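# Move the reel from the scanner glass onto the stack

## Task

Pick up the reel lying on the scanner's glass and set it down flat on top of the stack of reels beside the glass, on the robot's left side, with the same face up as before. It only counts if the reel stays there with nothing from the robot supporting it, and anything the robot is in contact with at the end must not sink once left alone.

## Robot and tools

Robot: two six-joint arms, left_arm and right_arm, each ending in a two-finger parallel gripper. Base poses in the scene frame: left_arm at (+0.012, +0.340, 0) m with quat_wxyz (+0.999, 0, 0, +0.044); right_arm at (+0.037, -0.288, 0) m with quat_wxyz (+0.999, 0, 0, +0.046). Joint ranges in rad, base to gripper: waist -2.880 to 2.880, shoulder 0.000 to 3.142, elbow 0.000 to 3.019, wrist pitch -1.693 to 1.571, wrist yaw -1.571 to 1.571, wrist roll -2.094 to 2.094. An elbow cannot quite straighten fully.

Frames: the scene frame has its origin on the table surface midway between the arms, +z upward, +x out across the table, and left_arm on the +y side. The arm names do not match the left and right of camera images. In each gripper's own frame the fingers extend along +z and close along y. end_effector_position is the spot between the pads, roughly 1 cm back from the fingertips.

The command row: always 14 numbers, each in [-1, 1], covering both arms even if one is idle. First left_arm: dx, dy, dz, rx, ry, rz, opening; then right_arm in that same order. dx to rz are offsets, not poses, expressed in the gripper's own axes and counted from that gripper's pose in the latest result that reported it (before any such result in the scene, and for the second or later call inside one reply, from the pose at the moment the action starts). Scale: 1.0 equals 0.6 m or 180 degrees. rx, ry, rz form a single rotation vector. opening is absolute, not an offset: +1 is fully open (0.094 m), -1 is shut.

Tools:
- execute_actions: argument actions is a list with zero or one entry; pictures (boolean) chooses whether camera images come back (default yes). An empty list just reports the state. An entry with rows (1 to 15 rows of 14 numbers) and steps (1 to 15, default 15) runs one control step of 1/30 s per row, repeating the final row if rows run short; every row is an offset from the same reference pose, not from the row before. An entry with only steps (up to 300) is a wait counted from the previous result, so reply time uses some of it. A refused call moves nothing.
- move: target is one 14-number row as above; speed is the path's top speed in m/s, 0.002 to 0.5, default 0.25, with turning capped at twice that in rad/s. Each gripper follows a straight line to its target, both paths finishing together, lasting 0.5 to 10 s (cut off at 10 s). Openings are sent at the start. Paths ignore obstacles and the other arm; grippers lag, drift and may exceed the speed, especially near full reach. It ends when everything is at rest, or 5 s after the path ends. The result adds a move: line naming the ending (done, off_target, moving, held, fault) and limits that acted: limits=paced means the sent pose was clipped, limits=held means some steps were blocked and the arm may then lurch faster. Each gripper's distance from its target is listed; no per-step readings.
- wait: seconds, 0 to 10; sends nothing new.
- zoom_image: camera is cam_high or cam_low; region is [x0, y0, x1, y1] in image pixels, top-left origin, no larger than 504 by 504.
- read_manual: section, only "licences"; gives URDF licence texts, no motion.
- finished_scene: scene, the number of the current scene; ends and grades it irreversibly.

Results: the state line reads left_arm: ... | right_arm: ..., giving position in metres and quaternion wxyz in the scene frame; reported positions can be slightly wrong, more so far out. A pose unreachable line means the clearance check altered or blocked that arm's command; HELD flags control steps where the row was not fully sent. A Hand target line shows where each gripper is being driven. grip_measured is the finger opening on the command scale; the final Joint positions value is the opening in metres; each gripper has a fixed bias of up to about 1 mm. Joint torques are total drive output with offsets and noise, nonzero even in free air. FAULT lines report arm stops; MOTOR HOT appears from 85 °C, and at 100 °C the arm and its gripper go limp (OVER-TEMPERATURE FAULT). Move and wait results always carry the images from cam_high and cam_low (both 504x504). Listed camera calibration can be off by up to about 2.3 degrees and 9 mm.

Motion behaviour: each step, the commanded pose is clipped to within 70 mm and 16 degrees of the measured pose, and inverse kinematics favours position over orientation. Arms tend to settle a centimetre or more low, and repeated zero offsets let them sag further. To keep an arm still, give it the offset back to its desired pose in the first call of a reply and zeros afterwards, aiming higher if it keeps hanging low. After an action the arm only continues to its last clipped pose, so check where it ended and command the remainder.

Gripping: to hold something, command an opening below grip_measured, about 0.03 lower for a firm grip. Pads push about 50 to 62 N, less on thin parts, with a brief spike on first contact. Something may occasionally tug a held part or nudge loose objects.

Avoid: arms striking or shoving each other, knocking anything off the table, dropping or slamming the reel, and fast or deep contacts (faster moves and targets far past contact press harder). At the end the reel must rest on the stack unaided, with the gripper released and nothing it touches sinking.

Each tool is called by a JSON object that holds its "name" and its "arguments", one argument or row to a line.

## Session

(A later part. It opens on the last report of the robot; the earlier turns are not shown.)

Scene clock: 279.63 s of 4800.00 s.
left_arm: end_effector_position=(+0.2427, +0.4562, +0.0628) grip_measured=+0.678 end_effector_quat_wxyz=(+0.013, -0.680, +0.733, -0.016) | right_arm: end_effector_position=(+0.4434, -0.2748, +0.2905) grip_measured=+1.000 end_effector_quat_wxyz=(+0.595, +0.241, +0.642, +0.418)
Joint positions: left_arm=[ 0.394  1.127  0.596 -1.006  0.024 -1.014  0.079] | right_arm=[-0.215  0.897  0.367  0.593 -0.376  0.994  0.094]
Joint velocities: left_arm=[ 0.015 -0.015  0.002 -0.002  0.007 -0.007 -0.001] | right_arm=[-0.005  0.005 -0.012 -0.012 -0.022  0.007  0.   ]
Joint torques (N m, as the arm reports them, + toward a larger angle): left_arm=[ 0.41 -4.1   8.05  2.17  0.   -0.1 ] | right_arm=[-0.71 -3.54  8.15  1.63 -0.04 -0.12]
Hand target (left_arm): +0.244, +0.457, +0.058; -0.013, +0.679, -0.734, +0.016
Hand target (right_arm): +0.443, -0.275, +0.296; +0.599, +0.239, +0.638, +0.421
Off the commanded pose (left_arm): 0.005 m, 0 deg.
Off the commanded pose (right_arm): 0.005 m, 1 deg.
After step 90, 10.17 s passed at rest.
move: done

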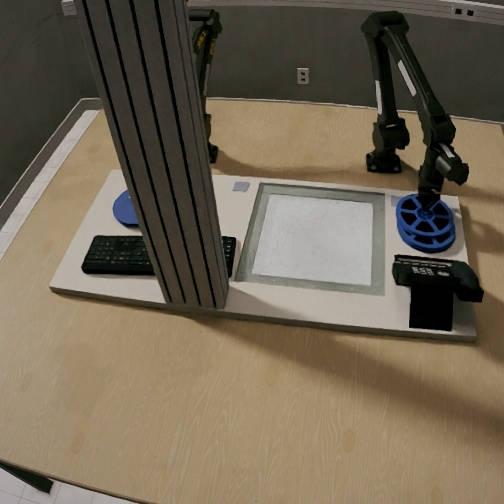

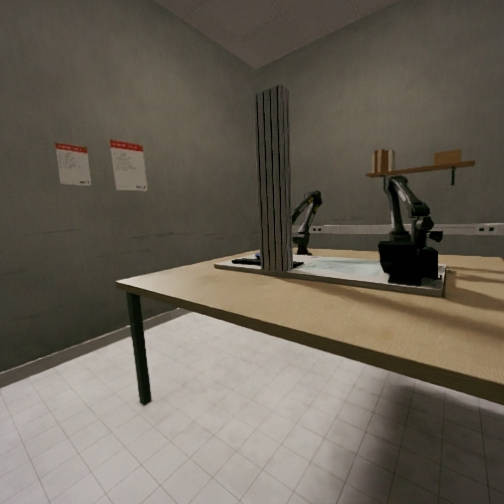

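{"name": "execute_actions", "arguments": {
  "actions": [
    {"rows": [[0,0,0.008,0,0,0,0.64, -0.005,0.007,0,-0.003,-0.002,0,1],[0,0,0.008,0,0,0,0.60, -0.005,0.007,0,-0.003,-0.002,0,1],[0,0,0.008,0,0,0,0.56, -0.005,0.007,0,-0.003,-0.002,0,1],[0,0,0.010,0,0,0,0.53, -0.005,0.007,0,-0.003,-0.002,0,1],[0,0,0.012,0,0,0,0.50, -0.005,0.007,0,-0.003,-0.002,0,1],[0,0,0.013,0,0,0,0.48, -0.005,0.007,0,-0.003,-0.002,0,1],[0,0,0.014,0,0,0,0.46, -0.005,0.007,0,-0.003,-0.002,0,1],[0,0,0.014,0,0,0,0.44, -0.005,0.007,0,-0.003,-0.002,0,1],[0,0,0.014,0,0,0,0.42, -0.005,0.007,0,-0.003,-0.002,0,1],[0,0,0.014,0,0,0,0.40, -0.005,0.007,0,-0.003,-0.002,0,1],[0,0,0.014,0,0,0,0.38, -0.005,0.007,0,-0.003,-0.002,0,1],[0,0,0.014,0,0,0,0.36, -0.005,0.007,0,-0.003,-0.002,0,1],[0,0,0.014,0,0,0,0.345, -0.005,0.007,0,-0.003,-0.002,0,1],[0,0,0.014,0,0,0,0.33, -0.005,0.007,0,-0.003,-0.002,0,1],[0,0,0.014,0,0,0,0.315, -0.005,0.007,0,-0.003,-0.002,0,1]], "steps": 15}
  ],
  "pictures": false
}}

{"name": "execute_actions", "arguments": {
  "actions": [
    {"rows": [[0,0,0.006,0,0,0,0.30, -0.005,0.007,0,-0.003,-0.002,0,1],[0,0,0.004,0,0,0,0.29, -0.005,0.007,0,-0.003,-0.002,0,1],[0,0,0.002,0,0,0,0.28, -0.005,0.007,0,-0.003,-0.002,0,1],[0,0,0.0,0,0,0,0.27, -0.005,0.007,0,-0.003,-0.002,0,1]], "steps": 9}
  ]
}}

{"name": "zoom_image", "arguments": {
  "camera": "cam_high",
  "region": [385, 190, 475, 265]
}}

Scene clock: 297.30 s of 4800.00 s.
left_arm: end_effector_position=(+0.2456, +0.4573, +0.0624) grip_measured=+0.334 end_effector_quat_wxyz=(+0.020, -0.680, +0.733, -0.019) | right_arm: end_effector_position=(+0.4434, -0.2748, +0.2905) grip_measured=+1.000 end_effector_quat_wxyz=(+0.595, +0.241, +0.642, +0.418)
Joint positions: left_arm=[ 0.394  1.127  0.595 -0.991  0.026 -1.014  0.063] | right_arm=[-0.215  0.897  0.367  0.593 -0.376  0.994  0.094]
Joint velocities: left_arm=[-0.005 -0.005 -0.007  0.012 -0.007  0.037 -0.012] | right_arm=[ 0.005  0.015  0.002 -0.002  0.037  0.051  0.   ]
Joint torques (N m, as the arm reports them, + toward a larger angle): left_arm=[ 1.25 -4.09  7.39  1.86 -0.03 -0.15] | right_arm=[-0.74 -3.56  8.15  1.62 -0.04 -0.12]
Hand target (left_arm): +0.243, +0.456, +0.055; -0.013, +0.680, -0.733, +0.016
Hand target (right_arm): +0.443, -0.275, +0.296; +0.599, +0.239, +0.638, +0.421
Off the commanded pose (left_arm): 0.009 m, 1 deg.
Off the commanded pose (right_arm): 0.005 m, 1 deg.
Steps of this call (steps 1 to 90: nothing new was sent; then 14.17 s passed at rest; steps 91 to 105: all 15 steps of this action). Readings (end_effector_position):
91: left_arm (+0.2428, +0.4563, +0.0628) | right_arm (+0.4434, -0.2748, +0.2905)
92: left_arm (+0.2431, +0.4565, +0.0628) | right_arm (+0.4434, -0.2748, +0.2905)
94: left_arm (+0.2436, +0.4567, +0.0628) | right_arm (+0.4434, -0.2748, +0.2905)
98: left_arm (+0.2449, +0.4571, +0.0624) | right_arm (+0.4434, -0.2748, +0.2905)
105: the state above

Scene clock: 297.60 s of 4800.00 s.
left_arm: end_effector_position=(+0.2459, +0.4572, +0.0624) grip_measured=+0.313 end_effector_quat_wxyz=(+0.020, -0.680, +0.733, -0.020) | right_arm: end_effector_position=(+0.4434, -0.2748, +0.2905) grip_measured=+1.000 end_effector_quat_wxyz=(+0.595, +0.241, +0.642, +0.418)
Joint positions: left_arm=[ 0.394  1.127  0.595 -0.99   0.027 -1.014  0.062] | right_arm=[-0.215  0.897  0.367  0.593 -0.376  0.994  0.094]
Joint velocities: left_arm=[-0.015 -0.005 -0.007 -0.007 -0.066  0.022  0.001] | right_arm=[-0.005 -0.005 -0.012 -0.002  0.007 -0.095  0.   ]
Joint torques (N m, as the arm reports them, + toward a larger angle): left_arm=[ 1.38 -5.    8.49  1.14 -0.04 -0.13] | right_arm=[-0.7  -3.57  8.15  1.62 -0.04 -0.12]
Hand target (left_arm): +0.246, +0.457, +0.062; -0.020, +0.680, -0.733, +0.019
Hand target (right_arm): +0.443, -0.275, +0.296; +0.599, +0.239, +0.638, +0.421
Off the commanded pose (left_arm): 0.000 m, 0 deg.
Off the commanded pose (right_arm): 0.005 m, 1 deg.
Steps of this call (steps 1 to 9: all 9 steps of this action). Readings (end_effector_position):
1: left_arm (+0.2458, +0.4572, +0.0624) | right_arm (+0.4434, -0.2748, +0.2905)
2: left_arm (+0.2459, +0.4572, +0.0624) | right_arm (+0.4434, -0.2748, +0.2905)
4: left_arm (+0.2459, +0.4572, +0.0624) | right_arm (+0.4434, -0.2748, +0.2905)
8: left_arm (+0.2459, +0.4572, +0.0624) | right_arm (+0.4434, -0.2748, +0.2905)
9: the state above

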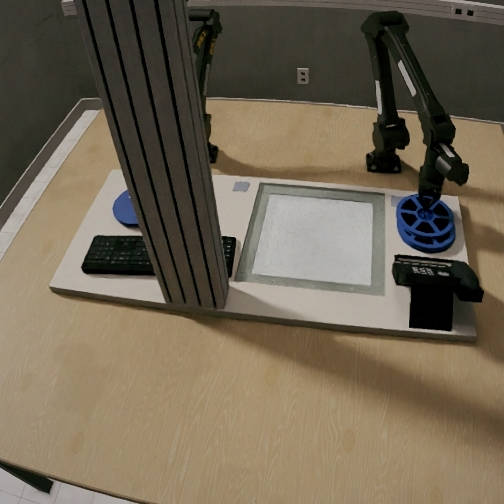

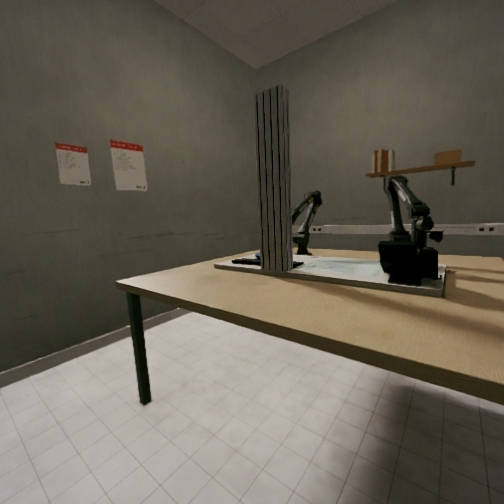

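Region (385, 190, 475, 265) of cam_high's 504x504 image, scaled by 5.600, with more detail than that image has.

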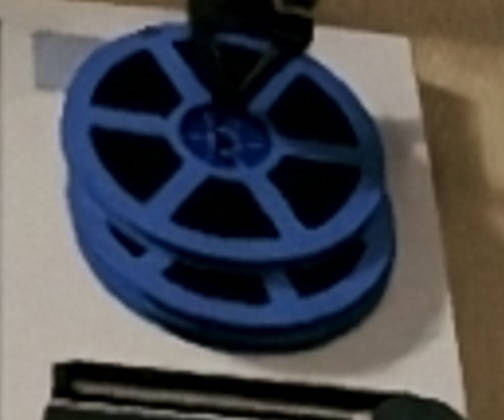

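{"name": "execute_actions", "arguments": {
  "actions": [
    {"rows": [[-0.005,-0.008,-0.0065,0.0033,-0.002,0,0.27, -0.005,0.007,0,-0.003,-0.002,0,1],[-0.009,-0.016,-0.013,0.0066,-0.004,0,0.27, -0.005,0.007,0,-0.003,-0.002,0,1],[-0.014,-0.024,-0.0195,0.010,-0.006,0,0.27, -0.005,0.007,0,-0.003,-0.002,0,1],[-0.018,-0.030,-0.025,0.0126,-0.0078,0,0.27, -0.005,0.007,0,-0.003,-0.002,0,1]], "steps": 5}
  ],
  "pictures": false
}}

{"name": "execute_actions", "arguments": {
  "actions": [
    {"rows": [[-0.0212,-0.0357,-0.0293,0.0149,-0.0092,0,0.27, -0.005,0.007,0,-0.003,-0.002,0,1],[-0.0227,-0.0383,-0.0325,0.0154,-0.0095,0,0.27, -0.005,0.007,0,-0.003,-0.002,0,1],[-0.0242,-0.0408,-0.0357,0.016,-0.0099,0,0.27, -0.005,0.007,0,-0.003,-0.002,0,1],[-0.0257,-0.0434,-0.0389,0.0165,-0.0102,0,0.27, -0.005,0.007,0,-0.003,-0.002,0,1],[-0.0272,-0.046,-0.0421,0.0171,-0.0106,0,0.27, -0.005,0.007,0,-0.003,-0.002,0,1],[-0.0287,-0.0485,-0.0453,0.0176,-0.0109,0,0.27, -0.005,0.007,0,-0.003,-0.002,0,1],[-0.0279,-0.0526,-0.0452,0.0165,-0.0102,0,0.27, -0.005,0.007,0,-0.003,-0.002,0,1],[-0.0271,-0.0567,-0.0452,0.0155,-0.0096,0,0.27, -0.005,0.007,0,-0.003,-0.002,0,1],[-0.0262,-0.0608,-0.0451,0.0144,-0.0089,0,0.27, -0.005,0.007,0,-0.003,-0.002,0,1],[-0.0254,-0.0649,-0.045,0.0134,-0.0083,0,0.27, -0.005,0.007,0,-0.003,-0.002,0,1],[-0.0246,-0.069,-0.045,0.0123,-0.0076,0,0.27, -0.005,0.007,0,-0.003,-0.002,0,1],[-0.0238,-0.0732,-0.0449,0.0113,-0.007,0,0.27, -0.005,0.007,0,-0.003,-0.002,0,1],[-0.0229,-0.0773,-0.0448,0.0102,-0.0063,0,0.27, -0.005,0.007,0,-0.003,-0.002,0,1],[-0.0221,-0.0814,-0.0448,0.0092,-0.0057,0,0.27, -0.005,0.007,0,-0.003,-0.002,0,1],[-0.0213,-0.0855,-0.0447,0.0081,-0.005,0,0.27, -0.005,0.007,0,-0.003,-0.002,0,1]], "steps": 15}
  ],
  "pictures": false
}}

{"name": "wait", "arguments": {
  "seconds": 0.4
}}

{"name": "zoom_image", "arguments": {
  "camera": "cam_high",
  "region": [385, 190, 475, 265]
}}

Scene clock: 345.03 s of 4800.00 s.
left_arm: end_effector_position=(+0.2459, +0.4571, +0.0624) grip_measured=+0.313 end_effector_quat_wxyz=(+0.020, -0.680, +0.733, -0.020) | right_arm: end_effector_position=(+0.4434, -0.2748, +0.2905) grip_measured=+1.000 end_effector_quat_wxyz=(+0.595, +0.241, +0.642, +0.418)
Joint positions: left_arm=[ 0.394  1.127  0.595 -0.99   0.028 -1.014  0.062] | right_arm=[-0.215  0.897  0.367  0.593 -0.376  0.994  0.094]
Joint velocities: left_arm=[-0.005 -0.005  0.007 -0.022 -0.022 -0.051  0.001] | right_arm=[-0.015  0.005 -0.022 -0.002 -0.007 -0.007  0.   ]
Joint torques (N m, as the arm reports them, + toward a larger angle): left_arm=[ 1.21 -5.44 11.96  1.21  0.03 -0.15] | right_arm=[-0.74 -3.57  8.15  1.63 -0.04 -0.12]
Hand target (left_arm): +0.263, +0.466, +0.079; -0.042, +0.679, -0.732, +0.026
Hand target (right_arm): +0.443, -0.275, +0.296; +0.599, +0.239, +0.638, +0.421
Off the commanded pose (left_arm): 0.026 m, 3 deg.
Off the commanded pose (right_arm): 0.005 m, 1 deg.
Steps of this call (steps 1 to 90: nothing new was sent; then 44.27 s passed at rest; steps 91 to 95: all 5 steps of this action). Readings (end_effector_position):
91: left_arm (+0.2459, +0.4571, +0.0624) | right_arm (+0.4434, -0.2748, +0.2905)
92: left_arm (+0.2459, +0.4571, +0.0624) | right_arm (+0.4434, -0.2748, +0.2905)
94: left_arm (+0.2459, +0.4571, +0.0624) | right_arm (+0.4434, -0.2748, +0.2905)
95: the state above

Scene clock: 345.53 s of 4800.00 s.
left_arm: end_effector_position=(+0.2664, +0.4577, +0.0726) grip_measured=+0.310 end_effector_quat_wxyz=(+0.018, -0.676, +0.736, -0.020) | right_arm: end_effector_position=(+0.4434, -0.2748, +0.2905) grip_measured=+1.000 end_effector_quat_wxyz=(+0.595, +0.241, +0.642, +0.418)
Joint positions: left_arm=[ 0.362  1.169  0.656 -1.011  0.028 -1.036  0.062] | right_arm=[-0.215  0.897  0.367  0.593 -0.376  0.994  0.094]
Joint velocities: left_arm=[-0.21   0.269  0.217 -0.071  0.007 -0.154 -0.001] | right_arm=[-0.005 -0.005 -0.002 -0.007 -0.022 -0.007  0.   ]
Joint torques (N m, as the arm reports them, + toward a larger angle): left_arm=[ 0.57 -5.39 13.71  0.74 -0.06 -0.26] | right_arm=[-0.73 -3.58  8.14  1.62 -0.04 -0.12]
Hand target (left_arm): +0.294, +0.464, +0.093; -0.035, +0.679, -0.733, +0.025
Hand target (right_arm): +0.443, -0.275, +0.296; +0.599, +0.239, +0.638, +0.421
Off the commanded pose (left_arm): 0.037 m, 2 deg.
Off the commanded pose (right_arm): 0.005 m, 1 deg.
Steps of this call (steps 1 to 15: all 15 steps of this action). Readings (end_effector_position):
1: left_arm (+0.2461, +0.4571, +0.0626) | right_arm (+0.4434, -0.2748, +0.2905)
2: left_arm (+0.2464, +0.4573, +0.0628) | right_arm (+0.4434, -0.2748, +0.2905)
4: left_arm (+0.2470, +0.4576, +0.0634) | right_arm (+0.4434, -0.2748, +0.2905)
8: left_arm (+0.2488, +0.4586, +0.0661) | right_arm (+0.4434, -0.2748, +0.2905)
15: the state above

Scene clock: 345.93 s of 4800.00 s.
left_arm: end_effector_position=(+0.2728, +0.4557, +0.0724) grip_measured=+0.310 end_effector_quat_wxyz=(+0.013, -0.677, +0.736, -0.019) | right_arm: end_effector_position=(+0.4434, -0.2748, +0.2905) grip_measured=+1.000 end_effector_quat_wxyz=(+0.595, +0.241, +0.642, +0.418)
Joint positions: left_arm=[ 0.346  1.192  0.673 -1.016  0.028 -1.053  0.062] | right_arm=[-0.215  0.897  0.367  0.593 -0.376  0.994  0.094]
Joint velocities: left_arm=[-0.005 -0.005  0.022  0.002 -0.007  0.007  0.   ] | right_arm=[-0.005  0.005  0.002 -0.017 -0.037 -0.066  0.   ]
Joint torques (N m, as the arm reports them, + toward a larger angle): left_arm=[ 0.9  -6.04 13.54  0.62 -0.08 -0.29] | right_arm=[-0.7  -3.6   8.14  1.62 -0.04 -0.12]
Hand target (left_arm): +0.294, +0.464, +0.093; -0.035, +0.679, -0.733, +0.025
Hand target (right_arm): +0.443, -0.275, +0.296; +0.599, +0.239, +0.638, +0.421
Off the commanded pose (left_arm): 0.033 m, 3 deg.
Off the commanded pose (right_arm): 0.005 m, 1 deg.
Steps of this call (steps 1 to 12: nothing new was sent). Readings (end_effector_position):
1: left_arm (+0.2692, +0.4570, +0.0727) | right_arm (+0.4434, -0.2748, +0.2905)
2: left_arm (+0.2715, +0.4565, +0.0727) | right_arm (+0.4434, -0.2748, +0.2905)
4: left_arm (+0.2734, +0.4561, +0.0724) | right_arm (+0.4434, -0.2748, +0.2905)
8: left_arm (+0.2728, +0.4557, +0.0724) | right_arm (+0.4434, -0.2748, +0.2905)
12: the state above

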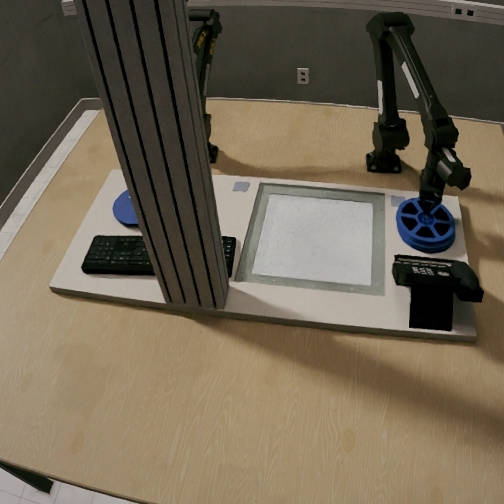

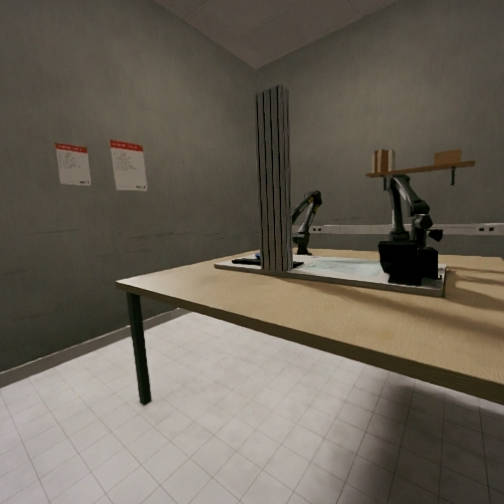

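Region (385, 190, 475, 265) of cam_high's 504x504 image, scaled by 5.600, with more detail than that image has.

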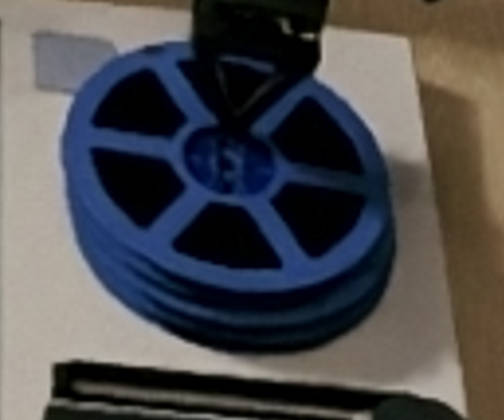

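{"name": "move", "arguments": {
  "target": [-0.023,-0.0183,0.0202,0.0042,-0.0024,0,0.27, -0.005,0.007,0,-0.003,-0.002,0,1],
  "speed": 0.025
}}

{"name": "zoom_image", "arguments": {
  "camera": "cam_high",
  "region": [385, 190, 475, 265]
}}

Scene clock: 359.30 s of 4800.00 s.
left_arm: end_effector_position=(+0.2808, +0.4620, +0.0630) grip_measured=+0.310 end_effector_quat_wxyz=(+0.019, -0.676, +0.736, -0.021) | right_arm: end_effector_position=(+0.4434, -0.2748, +0.2905) grip_measured=+1.000 end_effector_quat_wxyz=(+0.595, +0.241, +0.642, +0.418)
Joint positions: left_arm=[ 0.355  1.229  0.673 -0.966  0.029 -1.044  0.062] | right_arm=[-0.215  0.897  0.367  0.593 -0.376  0.994  0.094]
Joint velocities: left_arm=[ 0.005 -0.005 -0.012  0.012 -0.037  0.022 -0.001] | right_arm=[-0.005  0.005 -0.007 -0.002  0.051  0.022  0.   ]
Joint torques (N m, as the arm reports them, + toward a larger angle): left_arm=[ 2.45 -4.85  9.31  1.77  0.03  0.02] | right_arm=[-0.74 -3.57  8.14  1.62 -0.04 -0.12]
Hand target (left_arm): +0.285, +0.468, +0.061; -0.020, +0.677, -0.736, +0.021
Hand target (right_arm): +0.443, -0.275, +0.296; +0.599, +0.239, +0.638, +0.421
Off the commanded pose (left_arm): 0.008 m, 0 deg.
Off the commanded pose (right_arm): 0.005 m, 1 deg.
After step 90, 9.27 s passed at rest.
move: done

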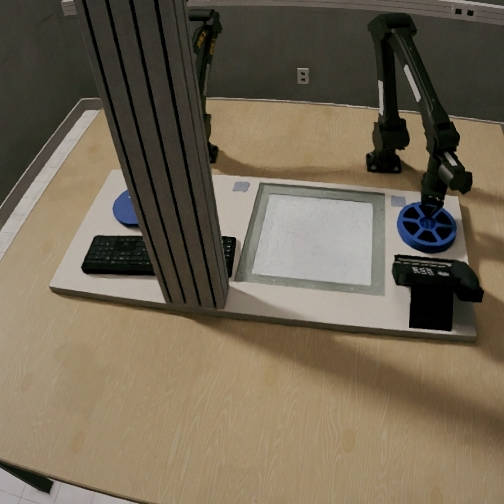

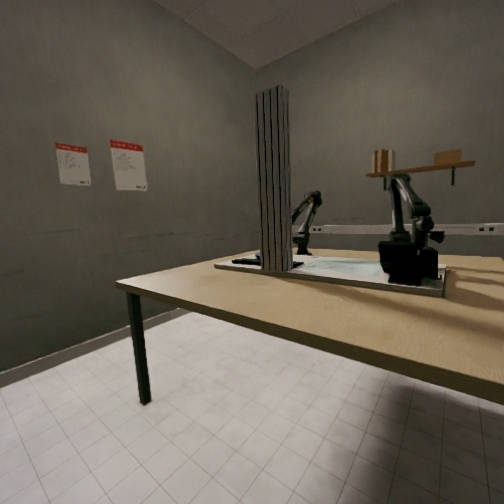

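Region (385, 190, 475, 265) of cam_high's 504x504 image, scaled by 5.600, with more detail than that image has.

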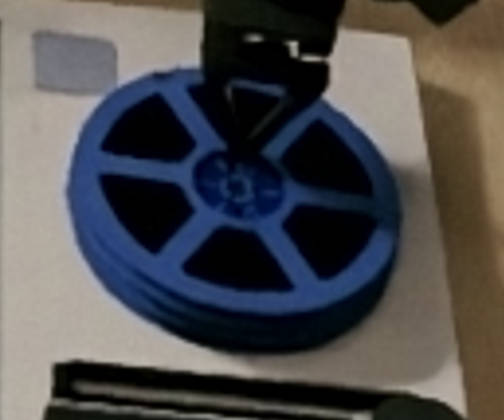

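{"name": "execute_actions", "arguments": {
  "actions": [
    {"rows": [[0,0,0.004,0,0,0,0.30, -0.005,0.007,0,-0.003,-0.002,0,1],[0,0,0.002,0,0,0,0.33, -0.005,0.007,0,-0.003,-0.002,0,1],[-0.001,-0.002,-0.002,0.002,-0.001,0,0.37, -0.005,0.007,0,-0.003,-0.002,0,1],[-0.0015,-0.003,-0.004,0.003,-0.0015,0,0.41, -0.005,0.007,0,-0.003,-0.002,0,1],[-0.002,-0.004,-0.006,0.0035,-0.002,0,0.45, -0.005,0.007,0,-0.003,-0.002,0,1],[-0.002,-0.004,-0.006,0.0035,-0.002,0,0.49, -0.005,0.007,0,-0.003,-0.002,0,1],[-0.002,-0.004,-0.006,0.0035,-0.002,0,0.52, -0.005,0.007,0,-0.003,-0.002,0,1],[-0.002,-0.004,-0.006,0.0035,-0.002,0,0.54, -0.005,0.007,0,-0.003,-0.002,0,1]], "steps": 11}
  ],
  "pictures": false
}}

{"name": "move", "arguments": {
  "target": [-0.0088,-0.0178,-0.0457,0.0231,-0.0134,0.0008,0.54, -0.005,0.007,0,-0.003,-0.002,0,1],
  "speed": 0.05
}}

{"name": "move", "arguments": {
  "target": [-0.015,-0.028,-0.105,0.055,-0.032,0,0.54, -0.005,0.007,0,-0.003,-0.002,0,1],
  "speed": 0.15
}}

{"name": "zoom_image", "arguments": {
  "camera": "cam_high",
  "region": [385, 190, 475, 265]
}}

Scene clock: 374.77 s of 4800.00 s.
left_arm: end_effector_position=(+0.2808, +0.4619, +0.0630) grip_measured=+0.538 end_effector_quat_wxyz=(+0.019, -0.676, +0.736, -0.021) | right_arm: end_effector_position=(+0.4434, -0.2748, +0.2905) grip_measured=+1.000 end_effector_quat_wxyz=(+0.595, +0.241, +0.642, +0.418)
Joint positions: left_arm=[ 0.355  1.229  0.673 -0.966  0.03  -1.044  0.072] | right_arm=[-0.215  0.897  0.367  0.593 -0.376  0.994  0.094]
Joint velocities: left_arm=[-0.024 -0.015 -0.002  0.012  0.022 -0.037  0.001] | right_arm=[-0.015  0.005 -0.007 -0.012  0.007 -0.022  0.   ]
Joint torques (N m, as the arm reports them, + toward a larger angle): left_arm=[ 1.3  -7.19  8.64  1.16  0.02 -0.13] | right_arm=[-0.75 -3.58  8.15  1.63 -0.04 -0.12]
Hand target (left_arm): +0.283, +0.463, +0.067; -0.025, +0.676, -0.736, +0.023
Hand target (right_arm): +0.443, -0.275, +0.296; +0.599, +0.239, +0.638, +0.421
Off the commanded pose (left_arm): 0.004 m, 1 deg.
Off the commanded pose (right_arm): 0.005 m, 1 deg.
Steps of this call (steps 1 to 90: nothing new was sent; then 12.10 s passed at rest; steps 91 to 101: all 11 steps of this action). Readings (end_effector_position):
91: left_arm (+0.2808, +0.4620, +0.0630) | right_arm (+0.4434, -0.2748, +0.2905)
92: left_arm (+0.2808, +0.4620, +0.0630) | right_arm (+0.4434, -0.2748, +0.2905)
94: left_arm (+0.2808, +0.4619, +0.0630) | right_arm (+0.4434, -0.2748, +0.2905)
98: left_arm (+0.2808, +0.4619, +0.0630) | right_arm (+0.4434, -0.2748, +0.2905)
101: the state above

Scene clock: 376.10 s of 4800.00 s.
left_arm: end_effector_position=(+0.2838, +0.4633, +0.0783) grip_measured=+0.538 end_effector_quat_wxyz=(+0.045, -0.675, +0.736, -0.030) | right_arm: end_effector_position=(+0.4434, -0.2748, +0.2905) grip_measured=+1.000 end_effector_quat_wxyz=(+0.595, +0.241, +0.642, +0.418)
Joint positions: left_arm=[ 0.355  1.173  0.673 -0.966  0.03  -1.044  0.072] | right_arm=[-0.215  0.897  0.367  0.593 -0.376  0.994  0.094]
Joint velocities: left_arm=[-0.015 -0.015 -0.012  0.002 -0.022  0.007  0.   ] | right_arm=[ 0.005 -0.005  0.007 -0.022  0.007  0.007  0.   ]
Joint torques (N m, as the arm reports them, + toward a larger angle): left_arm=[ 1.11 -7.82 10.26  0.83  0.06 -0.13] | right_arm=[-0.7  -3.59  8.15  1.62 -0.04 -0.12]
Hand target (left_arm): +0.290, +0.466, +0.091; -0.059, +0.674, -0.736, +0.034
Hand target (right_arm): +0.443, -0.275, +0.296; +0.599, +0.239, +0.638, +0.421
Off the commanded pose (left_arm): 0.015 m, 2 deg.
Off the commanded pose (right_arm): 0.005 m, 1 deg.
move: off_target (left_arm)

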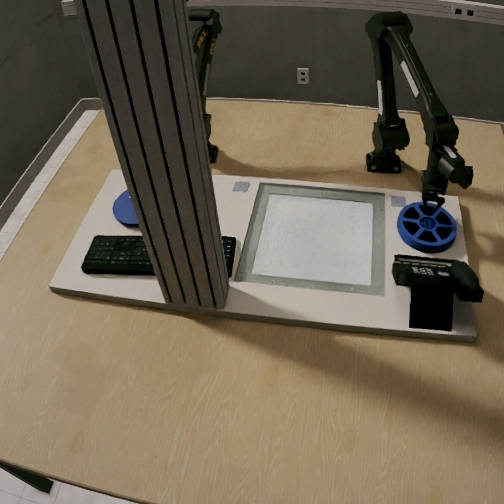

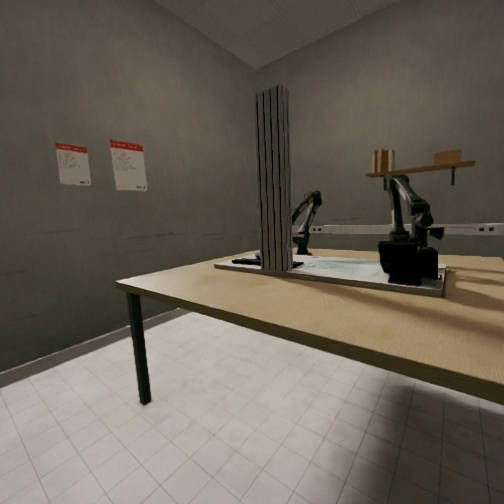

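Scene clock: 377.10 s of 4800.00 s.
left_arm: end_effector_position=(+0.2882, +0.4654, +0.1271) grip_measured=+0.538 end_effector_quat_wxyz=(+0.128, -0.669, +0.730, -0.055) | right_arm: end_effector_position=(+0.4434, -0.2748, +0.2905) grip_measured=+1.000 end_effector_quat_wxyz=(+0.595, +0.241, +0.642, +0.418)
Joint positions: left_arm=[ 0.355  0.999  0.673 -0.966  0.03  -1.044  0.072] | right_arm=[-0.215  0.897  0.367  0.593 -0.376  0.994  0.094]
Joint velocities: left_arm=[ 0.005 -0.005 -0.002  0.012  0.066 -0.007  0.   ] | right_arm=[ 0.005 -0.015 -0.002  0.002 -0.037  0.037  0.   ]
Joint torques (N m, as the arm reports them, + toward a larger angle): left_arm=[ 1.51 -5.36 11.92  0.8   0.15 -0.13] | right_arm=[-0.73 -3.58  8.14  1.62 -0.04 -0.12]
Hand target (left_arm): +0.294, +0.468, +0.142; +0.140, -0.668, +0.728, -0.061
Hand target (right_arm): +0.443, -0.275, +0.296; +0.599, +0.239, +0.638, +0.421
Off the commanded pose (left_arm): 0.018 m, 1 deg.
Off the commanded pose (right_arm): 0.005 m, 1 deg.
move: off_target (left_arm)

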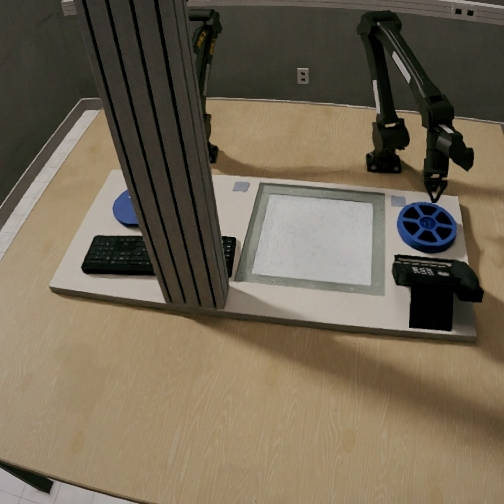

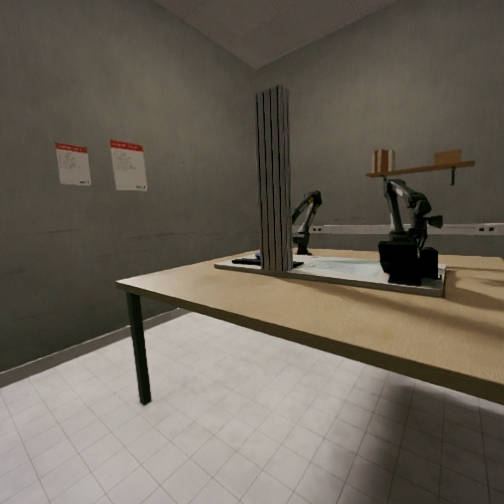

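Region (385, 190, 475, 265) of cam_high's 504x504 image, scaled by 5.600, with more detail than that image has.

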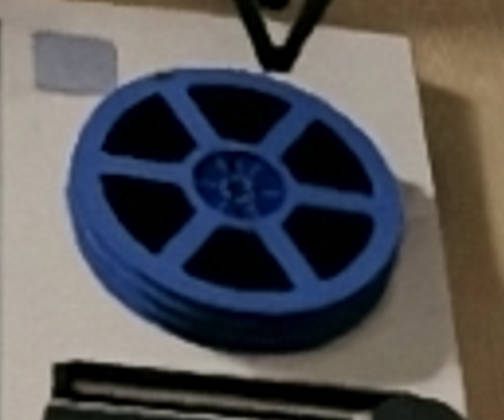

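The reel is flat and centred on the pile, and the gripper is clear of it.

{"name": "finished_scene", "arguments": {
  "scene": 2
}}

The scene is finished: the task was done.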